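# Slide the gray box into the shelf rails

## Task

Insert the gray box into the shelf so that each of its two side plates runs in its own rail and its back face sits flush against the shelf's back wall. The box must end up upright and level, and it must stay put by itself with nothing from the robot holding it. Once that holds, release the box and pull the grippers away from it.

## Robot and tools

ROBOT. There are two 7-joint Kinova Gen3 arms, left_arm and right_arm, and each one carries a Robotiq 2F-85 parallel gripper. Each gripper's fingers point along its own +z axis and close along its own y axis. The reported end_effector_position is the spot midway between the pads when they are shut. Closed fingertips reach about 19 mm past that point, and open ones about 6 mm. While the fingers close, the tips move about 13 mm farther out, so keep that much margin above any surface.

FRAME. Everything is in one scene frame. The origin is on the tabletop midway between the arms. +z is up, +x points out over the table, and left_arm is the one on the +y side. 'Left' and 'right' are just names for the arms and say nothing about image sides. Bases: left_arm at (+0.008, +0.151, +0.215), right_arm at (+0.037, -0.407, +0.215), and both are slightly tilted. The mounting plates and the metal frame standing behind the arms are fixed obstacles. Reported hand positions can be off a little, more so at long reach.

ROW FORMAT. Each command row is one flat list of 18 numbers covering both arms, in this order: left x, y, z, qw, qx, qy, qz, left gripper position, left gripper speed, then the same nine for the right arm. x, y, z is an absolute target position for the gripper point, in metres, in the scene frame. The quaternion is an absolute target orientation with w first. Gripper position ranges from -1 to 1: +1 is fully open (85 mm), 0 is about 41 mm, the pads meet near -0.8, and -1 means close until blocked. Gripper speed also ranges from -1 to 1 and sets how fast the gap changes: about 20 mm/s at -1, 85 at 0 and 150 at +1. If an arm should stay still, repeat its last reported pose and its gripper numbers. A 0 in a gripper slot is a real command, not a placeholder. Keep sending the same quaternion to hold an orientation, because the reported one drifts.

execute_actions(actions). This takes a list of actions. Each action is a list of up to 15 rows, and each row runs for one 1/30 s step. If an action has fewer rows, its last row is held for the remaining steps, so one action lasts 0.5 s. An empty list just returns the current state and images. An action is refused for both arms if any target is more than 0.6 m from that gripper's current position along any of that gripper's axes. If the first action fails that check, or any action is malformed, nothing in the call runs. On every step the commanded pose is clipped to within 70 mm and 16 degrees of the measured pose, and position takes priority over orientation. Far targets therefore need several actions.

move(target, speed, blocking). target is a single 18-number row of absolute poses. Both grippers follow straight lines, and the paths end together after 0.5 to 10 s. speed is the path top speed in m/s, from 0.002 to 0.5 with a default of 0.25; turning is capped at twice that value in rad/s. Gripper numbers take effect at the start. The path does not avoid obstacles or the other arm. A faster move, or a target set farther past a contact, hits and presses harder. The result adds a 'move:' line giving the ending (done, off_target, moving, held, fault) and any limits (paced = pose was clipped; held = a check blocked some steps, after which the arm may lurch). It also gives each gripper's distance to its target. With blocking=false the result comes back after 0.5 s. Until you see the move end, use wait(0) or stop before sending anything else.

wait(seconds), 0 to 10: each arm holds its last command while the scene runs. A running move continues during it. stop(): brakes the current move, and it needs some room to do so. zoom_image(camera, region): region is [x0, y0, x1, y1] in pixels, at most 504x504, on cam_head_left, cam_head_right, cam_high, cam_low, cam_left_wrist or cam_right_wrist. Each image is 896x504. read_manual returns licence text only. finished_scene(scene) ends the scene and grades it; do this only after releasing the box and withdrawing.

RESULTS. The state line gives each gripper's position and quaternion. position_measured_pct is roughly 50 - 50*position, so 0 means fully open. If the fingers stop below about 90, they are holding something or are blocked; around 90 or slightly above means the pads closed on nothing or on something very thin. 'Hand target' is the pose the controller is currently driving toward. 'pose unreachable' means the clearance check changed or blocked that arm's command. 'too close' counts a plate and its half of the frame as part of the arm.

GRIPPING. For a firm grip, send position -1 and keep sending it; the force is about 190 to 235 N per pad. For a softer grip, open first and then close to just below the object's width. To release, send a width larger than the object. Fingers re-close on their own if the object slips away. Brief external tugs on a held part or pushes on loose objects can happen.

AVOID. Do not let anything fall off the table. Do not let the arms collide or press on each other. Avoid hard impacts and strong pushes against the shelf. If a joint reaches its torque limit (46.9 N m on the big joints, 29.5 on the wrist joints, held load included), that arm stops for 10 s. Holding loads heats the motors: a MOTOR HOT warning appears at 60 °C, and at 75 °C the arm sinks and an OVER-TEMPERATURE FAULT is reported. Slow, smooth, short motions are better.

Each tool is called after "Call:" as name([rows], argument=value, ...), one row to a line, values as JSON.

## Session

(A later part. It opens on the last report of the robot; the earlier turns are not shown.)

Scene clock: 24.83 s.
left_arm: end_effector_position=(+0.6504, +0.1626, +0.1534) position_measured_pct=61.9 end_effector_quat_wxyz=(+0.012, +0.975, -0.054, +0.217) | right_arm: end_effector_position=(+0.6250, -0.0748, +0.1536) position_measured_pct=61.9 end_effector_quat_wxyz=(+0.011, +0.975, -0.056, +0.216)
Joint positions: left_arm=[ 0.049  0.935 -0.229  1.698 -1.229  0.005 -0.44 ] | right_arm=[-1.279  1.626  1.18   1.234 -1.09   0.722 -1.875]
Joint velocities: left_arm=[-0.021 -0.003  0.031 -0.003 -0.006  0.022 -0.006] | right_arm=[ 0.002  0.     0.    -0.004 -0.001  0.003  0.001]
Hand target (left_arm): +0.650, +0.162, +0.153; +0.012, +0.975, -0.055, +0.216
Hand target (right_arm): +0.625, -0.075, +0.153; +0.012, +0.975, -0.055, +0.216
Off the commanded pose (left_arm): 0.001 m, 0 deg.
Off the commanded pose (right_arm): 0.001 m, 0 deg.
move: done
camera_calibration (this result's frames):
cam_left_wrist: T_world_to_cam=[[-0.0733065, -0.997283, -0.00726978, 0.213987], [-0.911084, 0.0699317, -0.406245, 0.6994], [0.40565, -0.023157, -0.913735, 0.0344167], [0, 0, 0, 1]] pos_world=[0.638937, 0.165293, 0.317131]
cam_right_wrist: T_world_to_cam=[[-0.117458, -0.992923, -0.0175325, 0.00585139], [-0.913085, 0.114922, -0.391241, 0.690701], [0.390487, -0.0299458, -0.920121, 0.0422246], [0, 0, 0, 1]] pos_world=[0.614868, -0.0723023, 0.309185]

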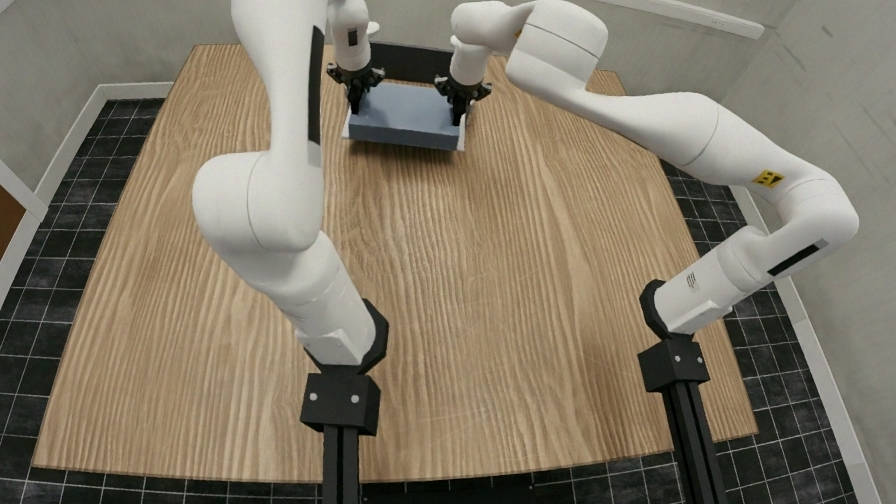

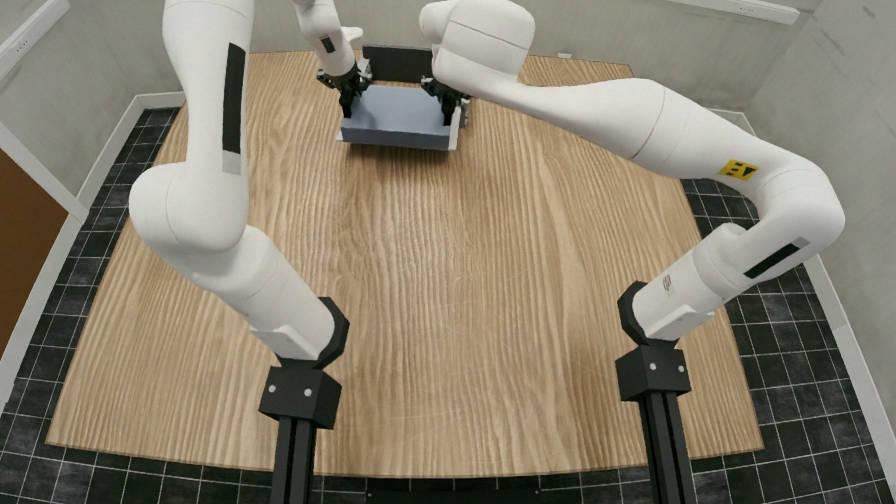

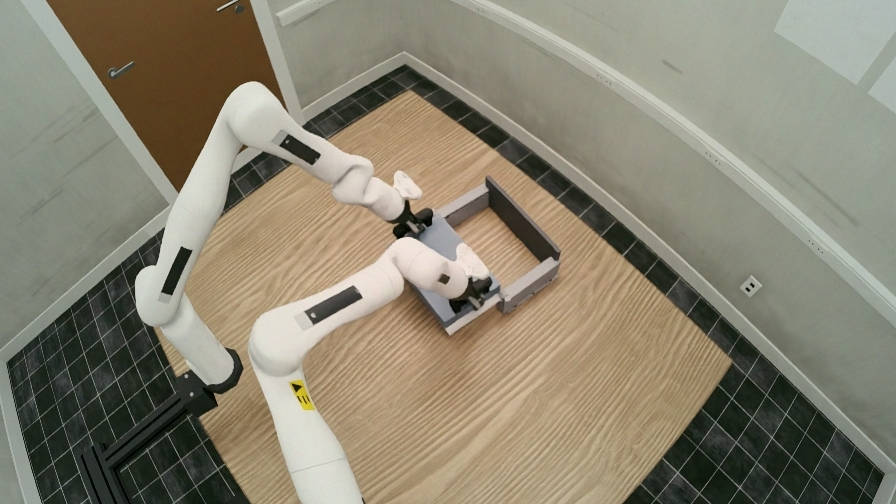

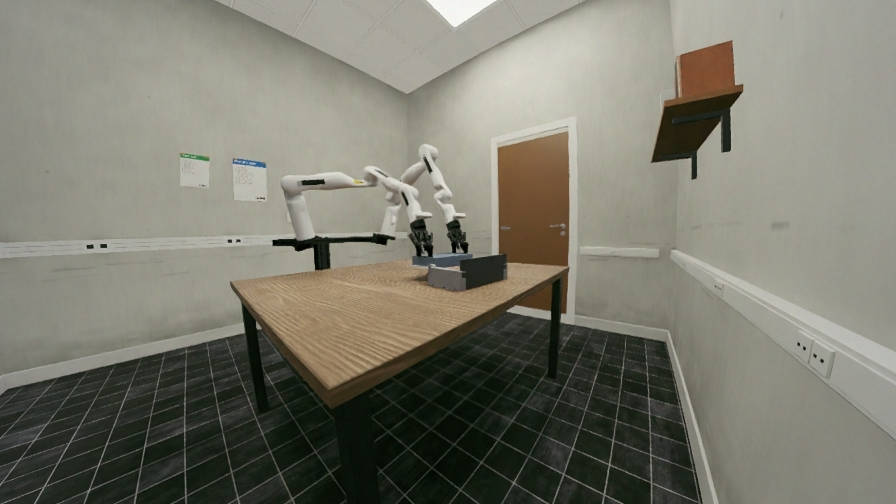

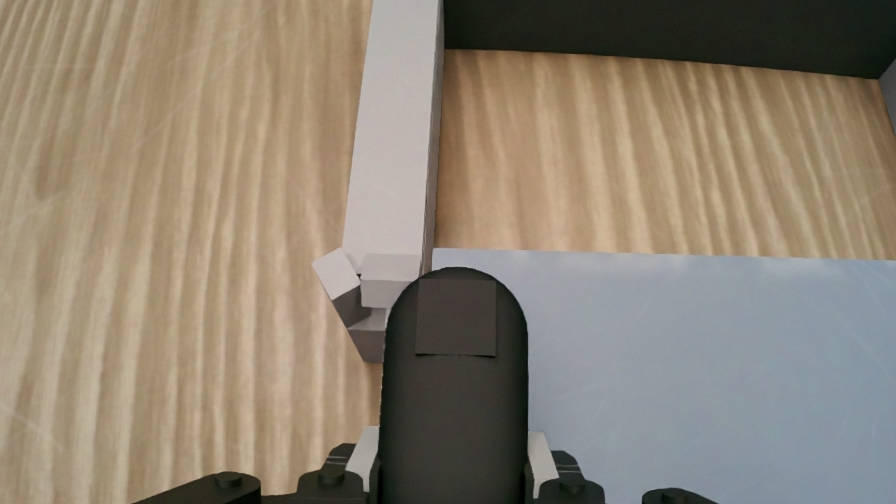

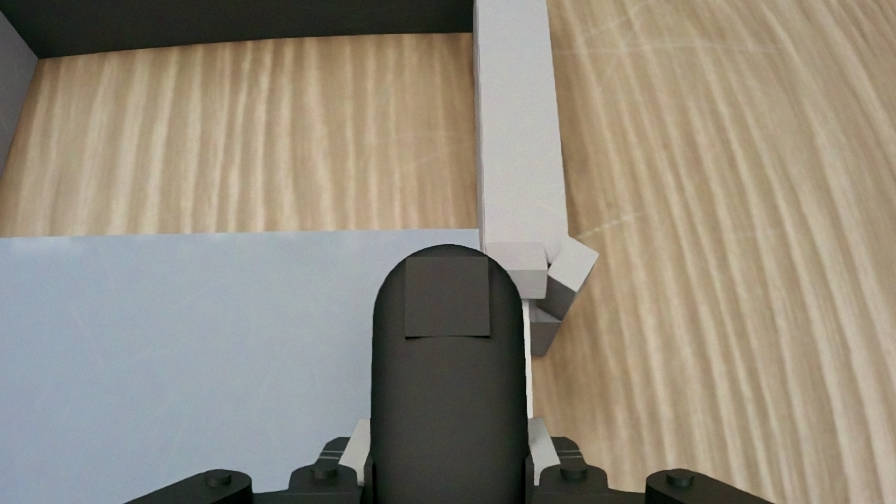

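Call:
move(target=[0.650,0.1627,0.142,0.012,0.974,-0.055,0.216,-1,0,0.625,-0.0753,0.142,0.012,0.974,-0.055,0.216,-1,0], speed=0.02)

Call:
move(target=[0.676,0.1598,0.142,0.012,0.974,-0.055,0.216,-1,0,0.651,-0.0782,0.142,0.012,0.974,-0.055,0.216,-1,0], speed=0.015)

Call:
zoom_image(camera="cam_low", region=[400,240,480,300])

Scene clock: 25.77 s.
left_arm: end_effector_position=(+0.6484, +0.1634, +0.1453) position_measured_pct=61.9 end_effector_quat_wxyz=(+0.011, +0.975, -0.055, +0.216) | right_arm: end_effector_position=(+0.6230, -0.0744, +0.1459) position_measured_pct=61.9 end_effector_quat_wxyz=(+0.012, +0.975, -0.055, +0.215)
Joint positions: left_arm=[ 0.081  0.957 -0.286  1.699 -1.214 -0.037 -0.431] | right_arm=[-1.279  1.637  1.175  1.233 -1.097  0.715 -1.875]
Joint velocities: left_arm=[ 0.011  0.003 -0.017  0.001  0.007 -0.011  0.   ] | right_arm=[-0.001  0.001  0.001  0.001 -0.002  0.     0.001]
Hand target (left_arm): +0.650, +0.163, +0.142; +0.012, +0.975, -0.055, +0.216
Hand target (right_arm): +0.625, -0.075, +0.142; +0.012, +0.975, -0.055, +0.216
Off the commanded pose (left_arm): 0.004 m, 0 deg.
Off the commanded pose (right_arm): 0.004 m, 0 deg.
move: off_target (left_arm, right_arm)
camera_calibration (this result's frames):
cam_left_wrist: T_world_to_cam=[[-0.0741232, -0.997203, -0.00958158, 0.21536], [-0.911469, 0.0716427, -0.405082, 0.694082], [0.404636, -0.0212927, -0.91423, 0.0283279], [0, 0, 0, 1]] pos_world=[0.637135, 0.165635, 0.309122]
cam_right_wrist: T_world_to_cam=[[-0.116723, -0.993037, -0.0159328, 0.00522287], [-0.914072, 0.113688, -0.389292, 0.686004], [0.388393, -0.0308758, -0.920977, 0.0372779], [0, 0, 0, 1]] pos_world=[0.613188, -0.0716527, 0.301471]

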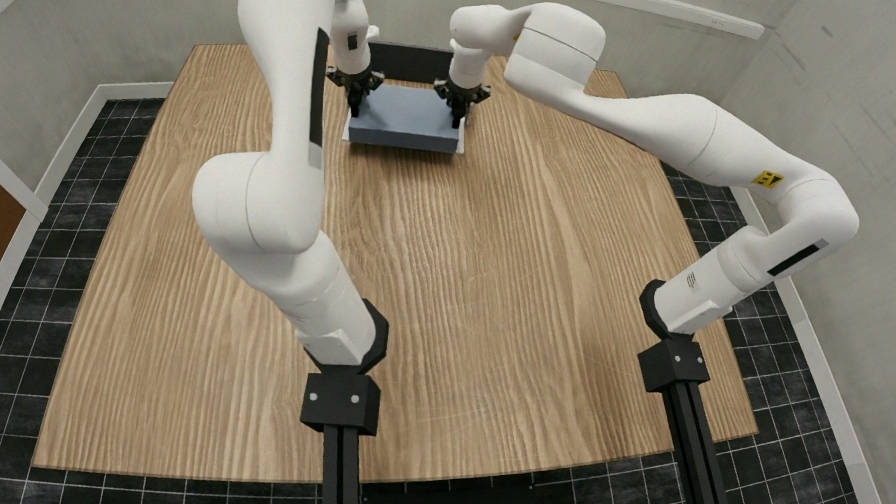

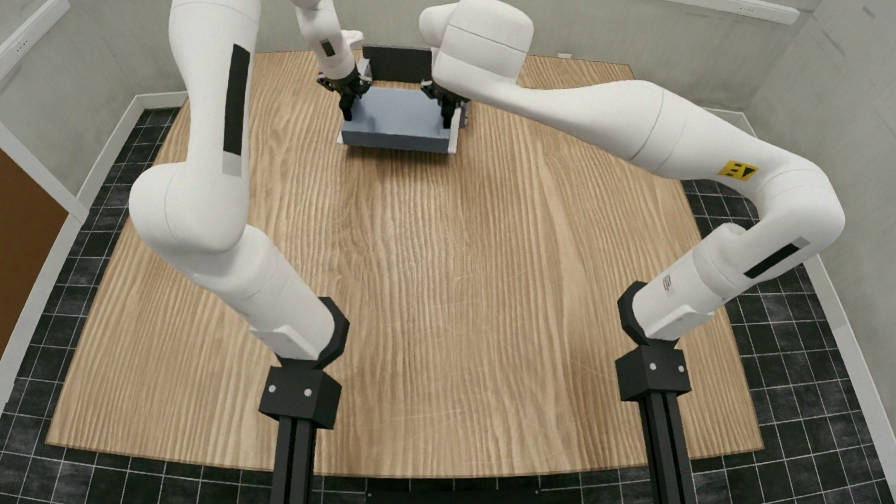

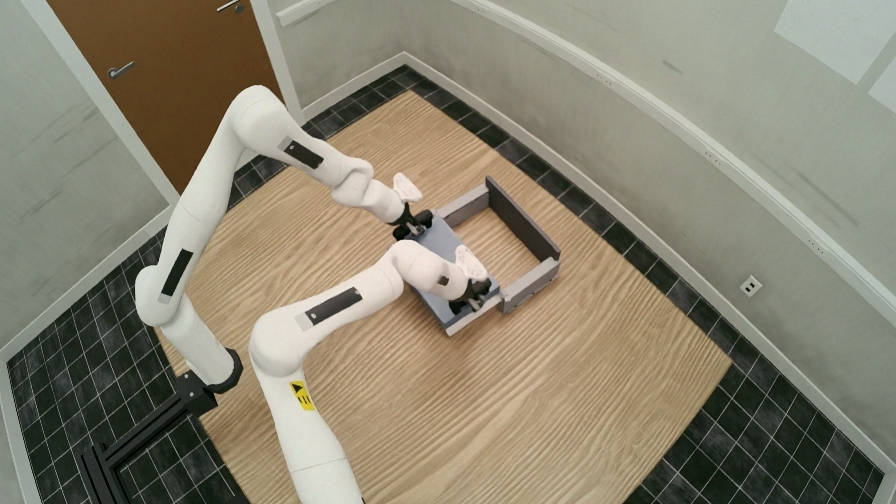

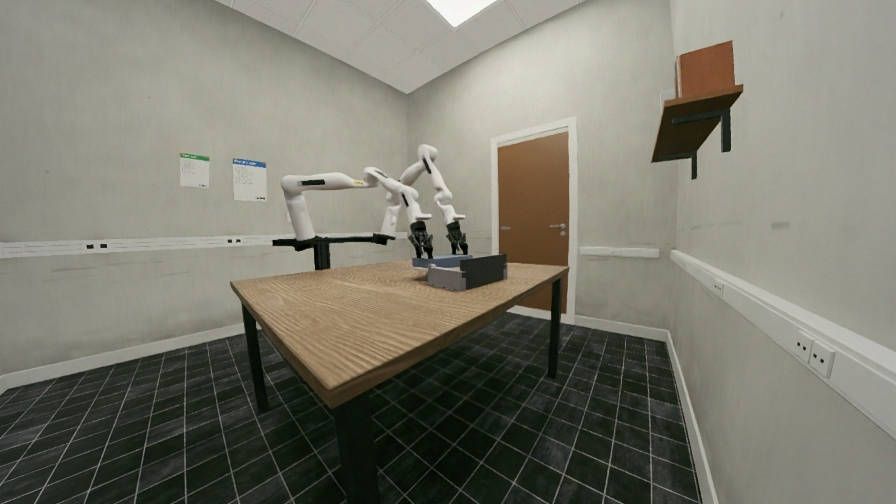

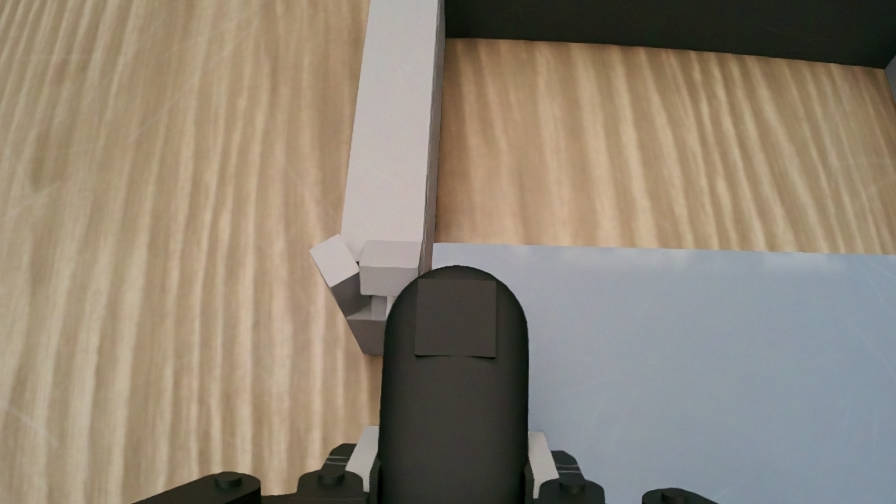

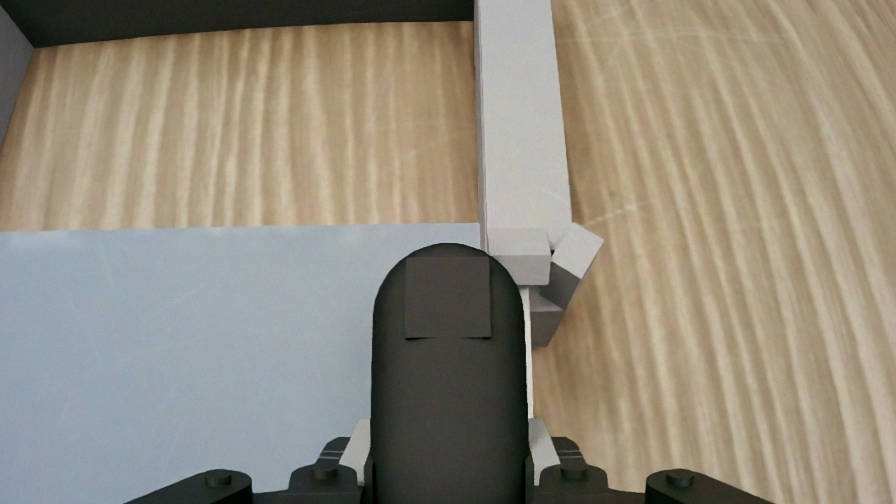

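Scene clock: 27.90 s.
left_arm: end_effector_position=(+0.6653, +0.1618, +0.1562) position_measured_pct=61.9 end_effector_quat_wxyz=(+0.009, +0.976, -0.052, +0.213) | right_arm: end_effector_position=(+0.6397, -0.0757, +0.1568) position_measured_pct=61.9 end_effector_quat_wxyz=(+0.016, +0.976, -0.051, +0.209)
Joint positions: left_arm=[-0.05   0.936 -0.062  1.64  -1.212  0.139 -0.523] | right_arm=[-1.239  1.635  1.211  1.163 -1.075  0.778 -1.886]
Joint velocities: left_arm=[-0.01   0.     0.017 -0.003  0.008  0.014 -0.016] | right_arm=[ 0.001  0.001  0.005 -0.002 -0.004  0.005  0.002]
Hand target (left_arm): +0.675, +0.160, +0.143; +0.012, +0.975, -0.055, +0.216
Hand target (right_arm): +0.650, -0.079, +0.142; +0.012, +0.975, -0.055, +0.216
Off the commanded pose (left_arm): 0.018 m, 1 deg.
Off the commanded pose (right_arm): 0.019 m, 1 deg.
move: off_target (left_arm, right_arm)
camera_calibration (this result's frames):
cam_left_wrist: T_world_to_cam=[[-0.0680381, -0.997603, -0.0126034, 0.211635], [-0.914187, 0.067398, -0.399649, 0.715645], [0.39954, -0.0156694, -0.916582, 0.0341841], [0, 0, 0, 1]] pos_world=[0.654975, 0.163431, 0.320006]
cam_right_wrist: T_world_to_cam=[[-0.109865, -0.993932, -0.0053795, -0.000031399], [-0.919841, 0.103723, -0.378331, 0.70689], [0.376593, -0.0366171, -0.925655, 0.0486225], [0, 0, 0, 1]] pos_world=[0.631912, -0.0715715, 0.312446]

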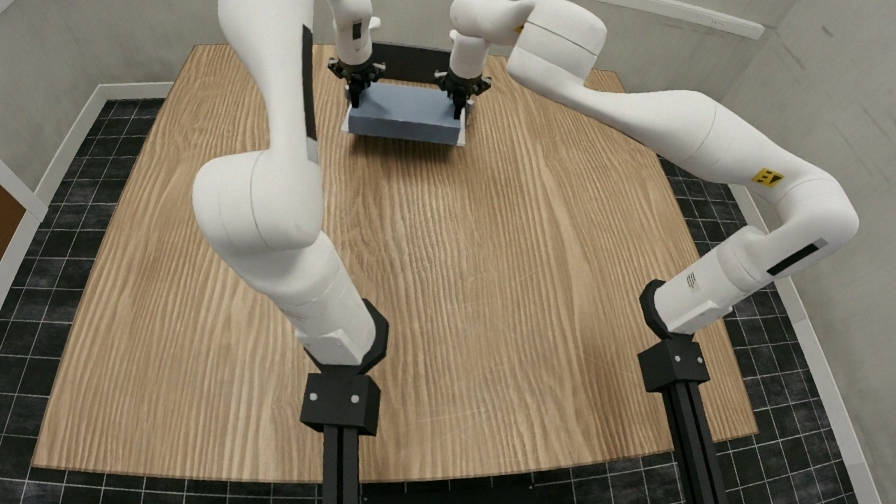

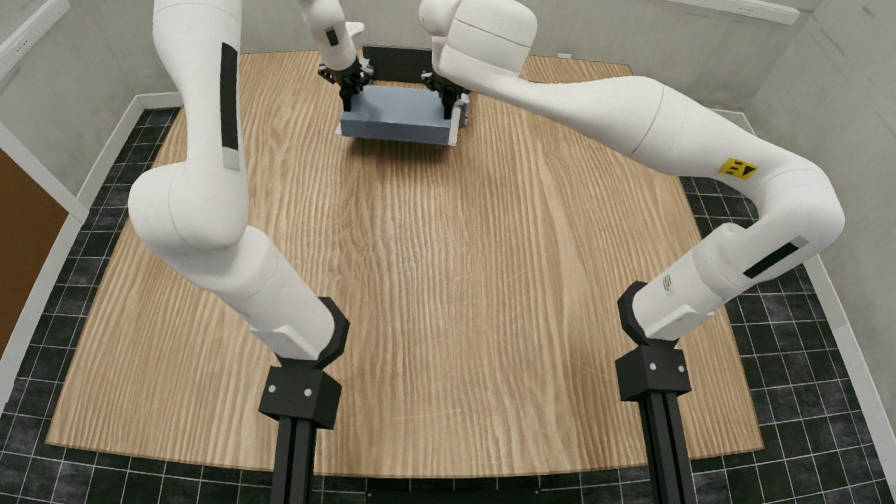

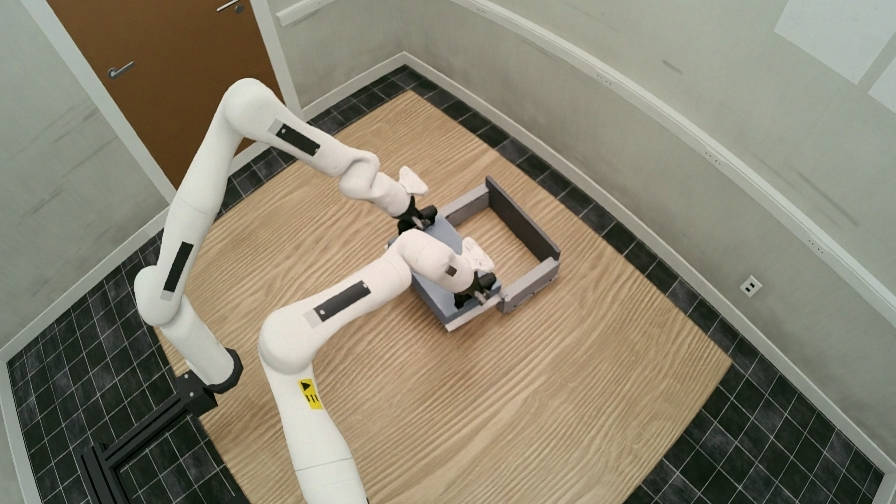

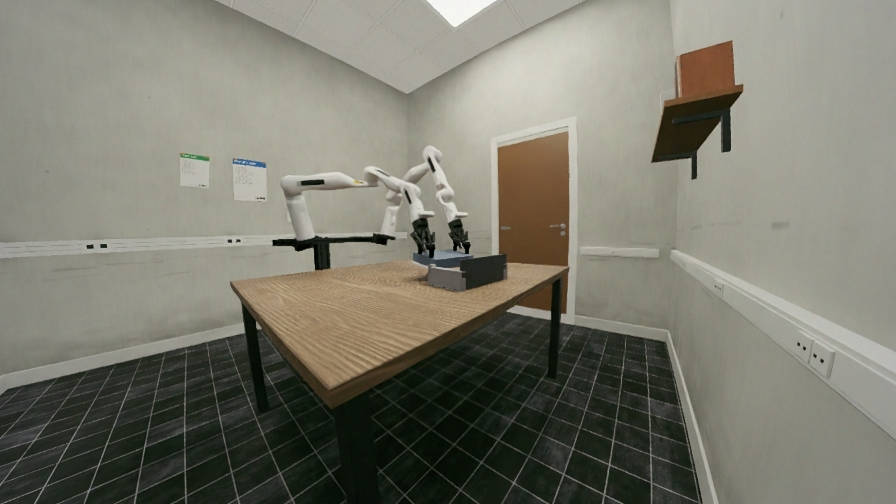

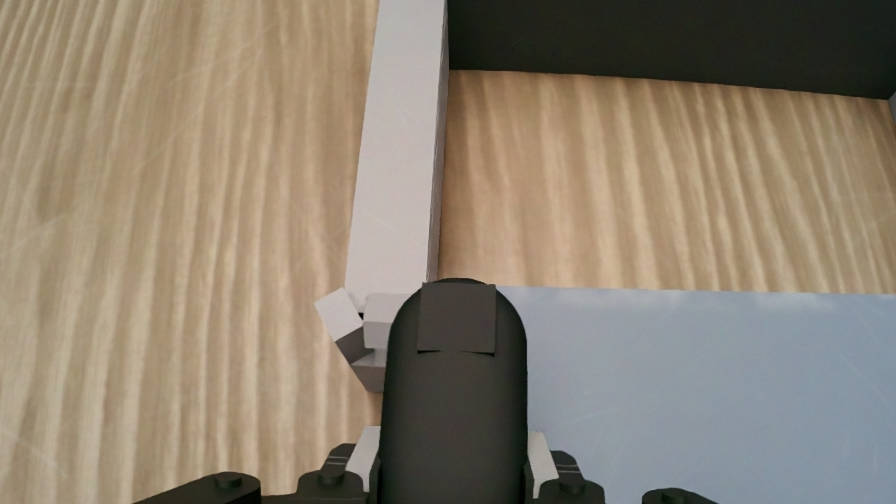

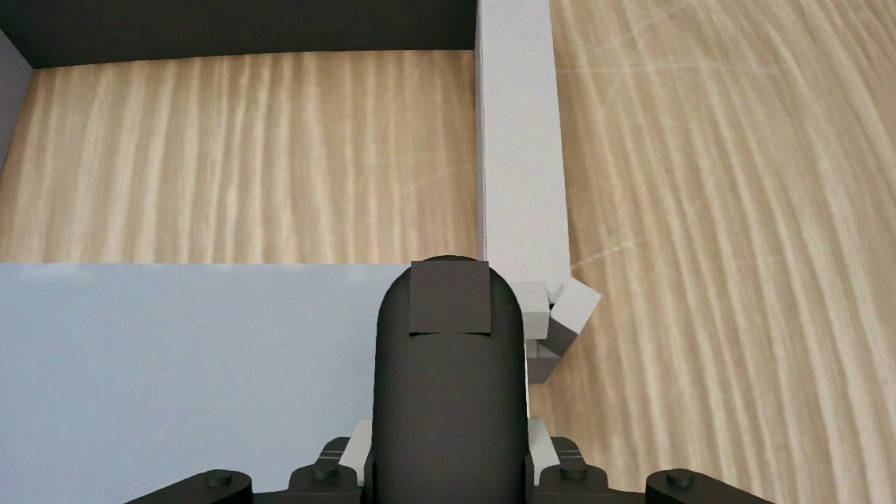

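Region (400, 240, 480, 300) of cam_low's 896x504 image, scaled by 6.300, with more detail than that image has; it fills the top 378 rows of this view, and the rest is white.

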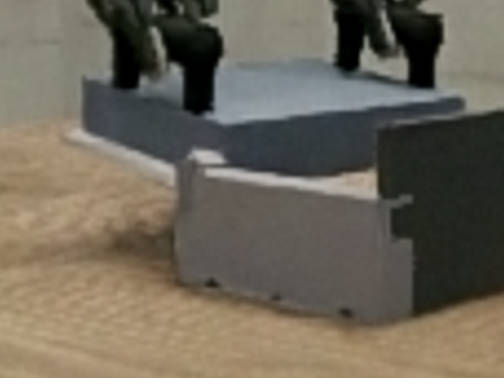

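Too low. Retry at 0.154.

Call:
move(target=[0.640,0.1639,0.154,0.012,0.974,-0.055,0.216,-1,0,0.615,-0.0741,0.154,0.012,0.974,-0.055,0.216,-1,0], speed=0.02)

Call:
move(target=[0.672,0.1602,0.154,0.012,0.974,-0.055,0.216,-1,0,0.647,-0.0778,0.154,0.012,0.974,-0.055,0.216,-1,0], speed=0.015)

Call:
zoom_image(camera="cam_low", region=[400,240,480,300])

Scene clock: 29.50 s.
left_arm: end_effector_position=(+0.6403, +0.1644, +0.1539) position_measured_pct=61.9 end_effector_quat_wxyz=(+0.012, +0.975, -0.054, +0.216) | right_arm: end_effector_position=(+0.6150, -0.0733, +0.1543) position_measured_pct=61.9 end_effector_quat_wxyz=(+0.011, +0.975, -0.056, +0.216)
Joint positions: left_arm=[ 0.1    0.934 -0.311  1.733 -1.202 -0.055 -0.436] | right_arm=[-1.305  1.627  1.185  1.265 -1.112  0.721 -1.862]
Joint velocities: left_arm=[ 0.024  0.005 -0.035  0.005  0.015 -0.025 -0.001] | right_arm=[-0.002  0.     0.002  0.004 -0.002 -0.     0.   ]
Hand target (left_arm): +0.640, +0.164, +0.154; +0.012, +0.975, -0.055, +0.216
Hand target (right_arm): +0.615, -0.074, +0.154; +0.012, +0.975, -0.055, +0.216
Off the commanded pose (left_arm): 0.001 m, 0 deg.
Off the commanded pose (right_arm): 0.001 m, 0 deg.
move: done
camera_calibration (this result's frames):
cam_left_wrist: T_world_to_cam=[[-0.0734106, -0.997275, -0.0073448, 0.215053], [-0.911521, 0.0700827, -0.405238, 0.690438], [0.404649, -0.0230539, -0.914182, 0.0397239], [0, 0, 0, 1]] pos_world=[0.629061, 0.166995, 0.317686]
cam_right_wrist: T_world_to_cam=[[-0.117182, -0.992946, -0.0180765, 0.00616724], [-0.913207, 0.114889, -0.390966, 0.681685], [0.390285, -0.0293065, -0.920228, 0.046977], [0, 0, 0, 1]] pos_world=[0.604907, -0.0708174, 0.309857]

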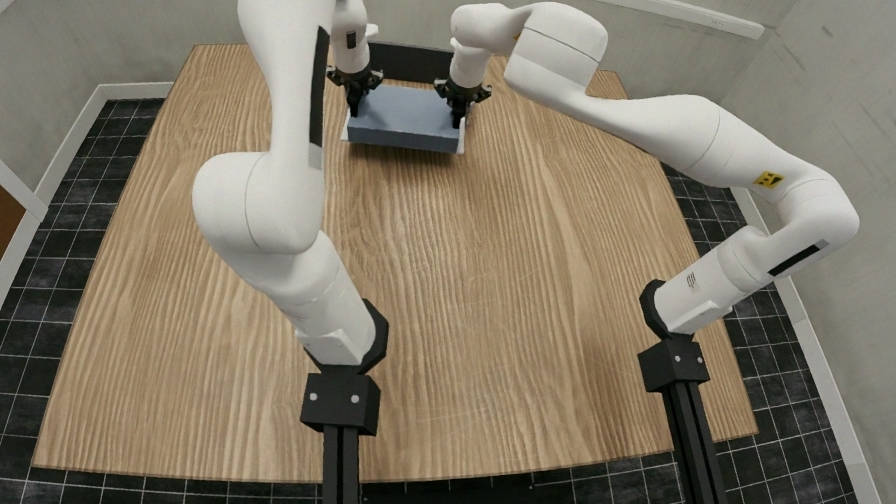

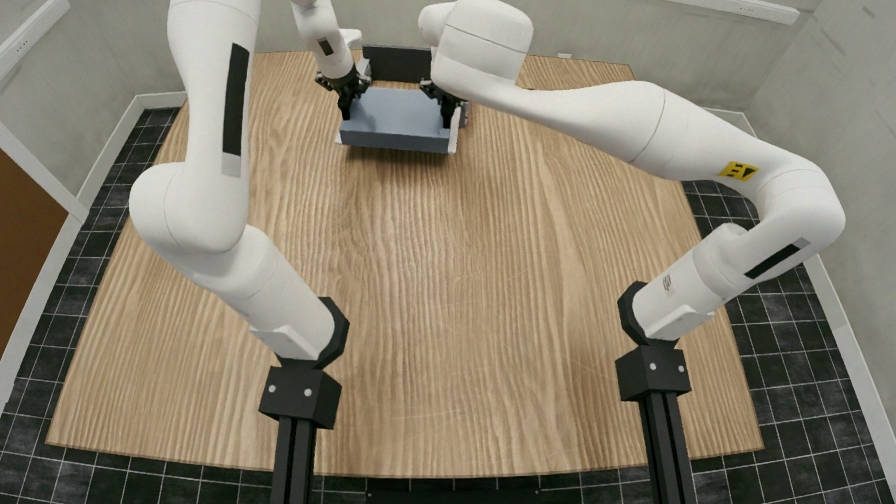

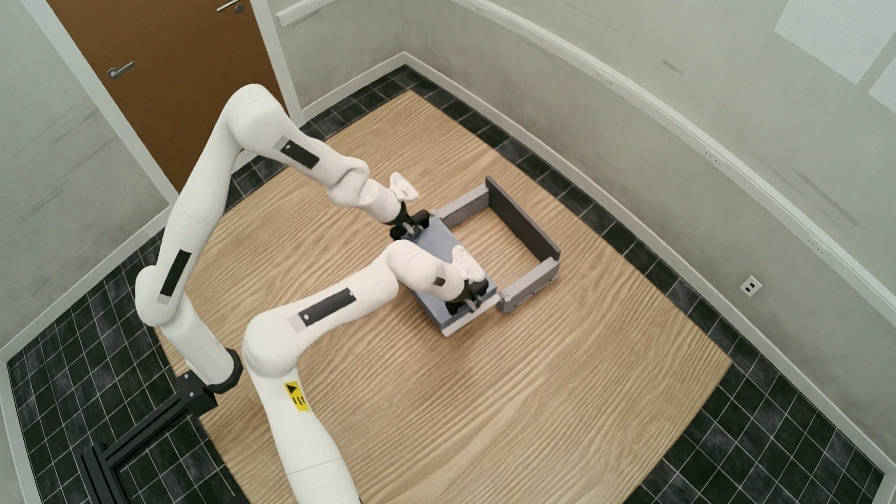

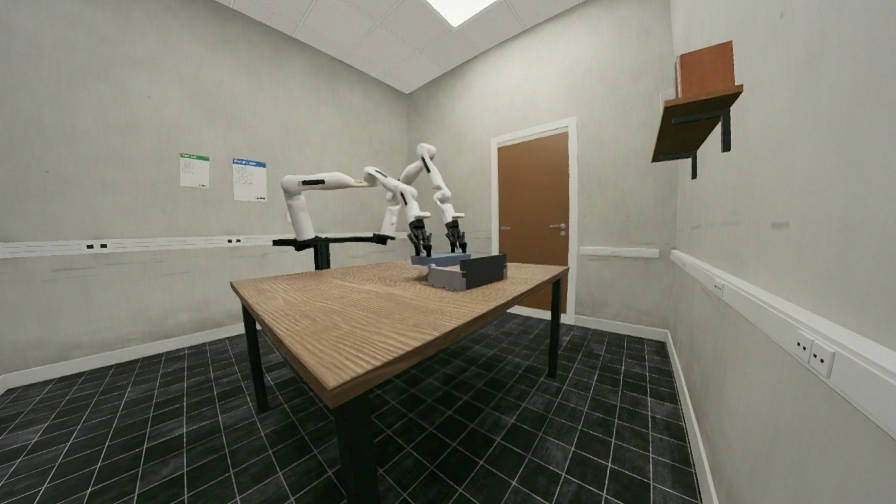

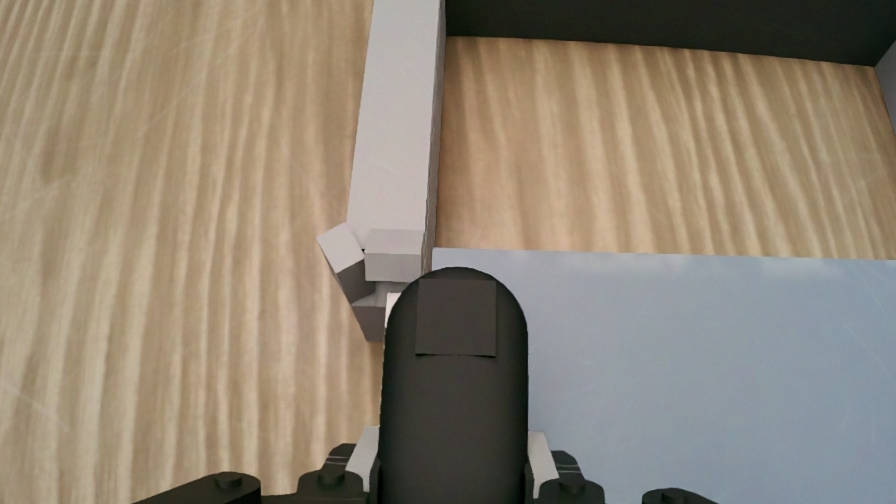

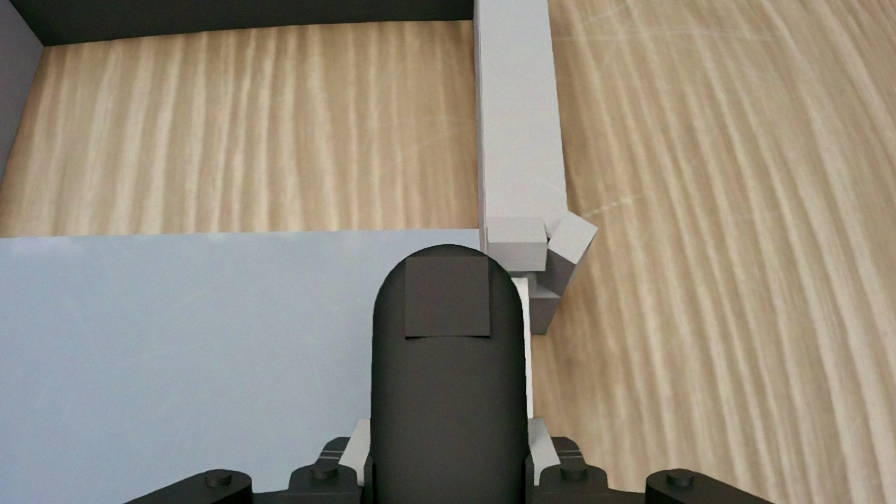

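Scene clock: 31.87 s.
left_arm: end_effector_position=(+0.6720, +0.1602, +0.1541) position_measured_pct=61.9 end_effector_quat_wxyz=(+0.013, +0.975, -0.054, +0.216) | right_arm: end_effector_position=(+0.6465, -0.0772, +0.1540) position_measured_pct=61.9 end_effector_quat_wxyz=(+0.011, +0.975, -0.056, +0.216)
Joint positions: left_arm=[-0.069  0.947 -0.038  1.62  -1.219  0.146 -0.532] | right_arm=[-1.231  1.642  1.214  1.162 -1.094  0.759 -1.882]
Joint velocities: left_arm=[-0.008  0.002  0.013 -0.003  0.005  0.008 -0.01 ] | right_arm=[ 0.002  0.002  0.003 -0.004 -0.001  0.002  0.001]
Hand target (left_arm): +0.672, +0.160, +0.154; +0.012, +0.975, -0.055, +0.216
Hand target (right_arm): +0.647, -0.078, +0.154; +0.012, +0.975, -0.055, +0.216
Off the commanded pose (left_arm): 0.000 m, 0 deg.
Off the commanded pose (right_arm): 0.001 m, 0 deg.
move: done
camera_calibration (this result's frames):
cam_left_wrist: T_world_to_cam=[[-0.073363, -0.997279, -0.00717711, 0.213169], [-0.911507, 0.06997, -0.405288, 0.719713], [0.404688, -0.0231912, -0.914161, 0.0269312], [0, 0, 0, 1]] pos_world=[0.660764, 0.162856, 0.317841]
cam_right_wrist: T_world_to_cam=[[-0.117382, -0.992934, -0.0174328, 0.00600653], [-0.91358, 0.11485, -0.390103, 0.710842], [0.389348, -0.0298649, -0.920606, 0.0349129], [0, 0, 0, 1]] pos_world=[0.636523, -0.0746335, 0.309547]

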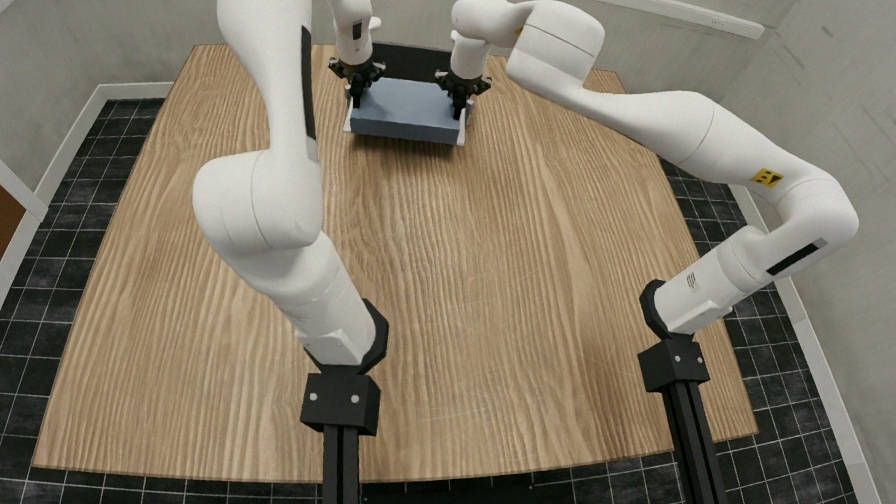

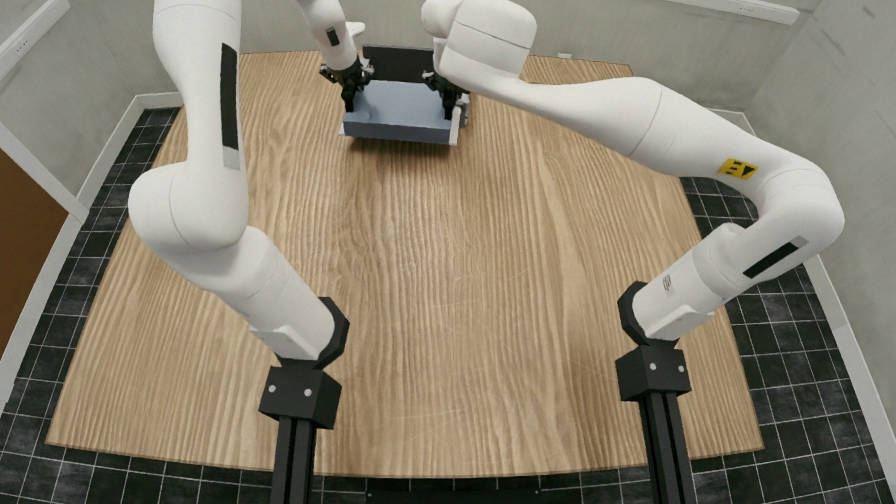

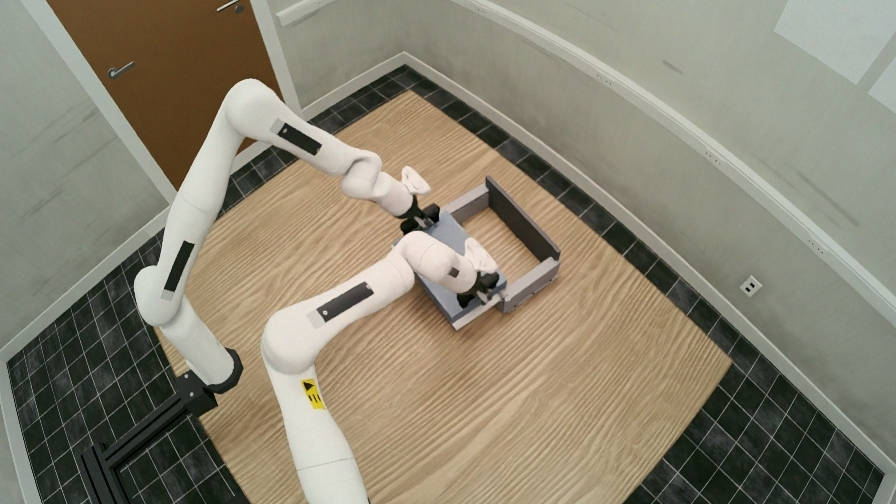

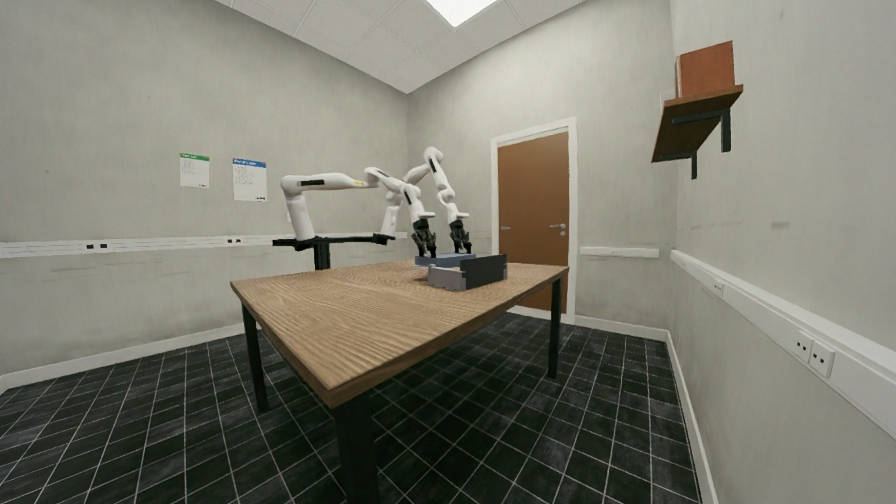

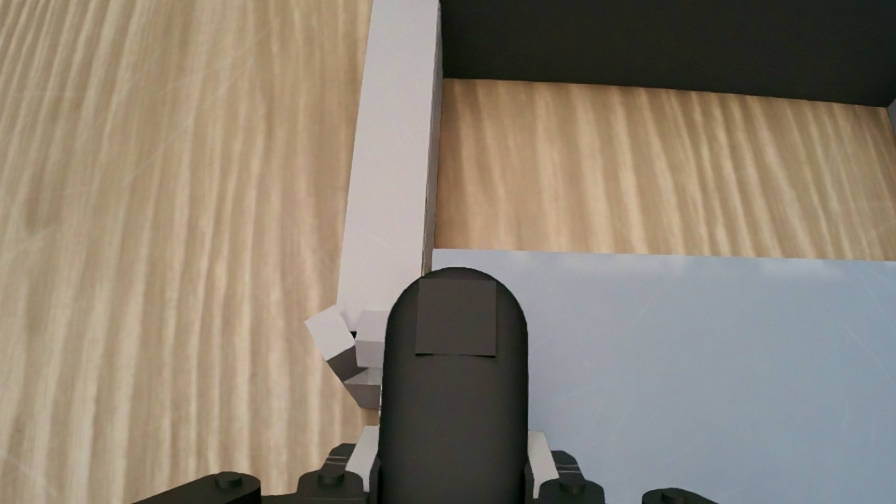

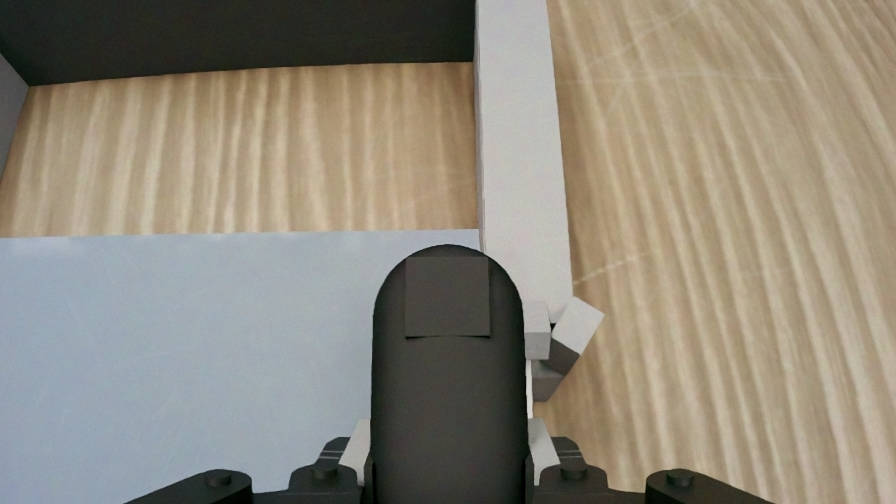

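Region (400, 240, 480, 300) of cam_low's 896x504 image, scaled by 6.300, with more detail than that image has; it fills the top 378 rows of this view, and the rest is white.

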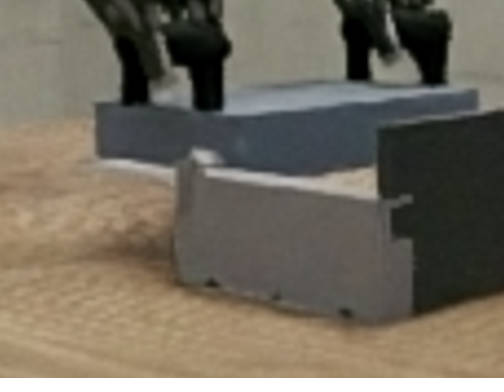

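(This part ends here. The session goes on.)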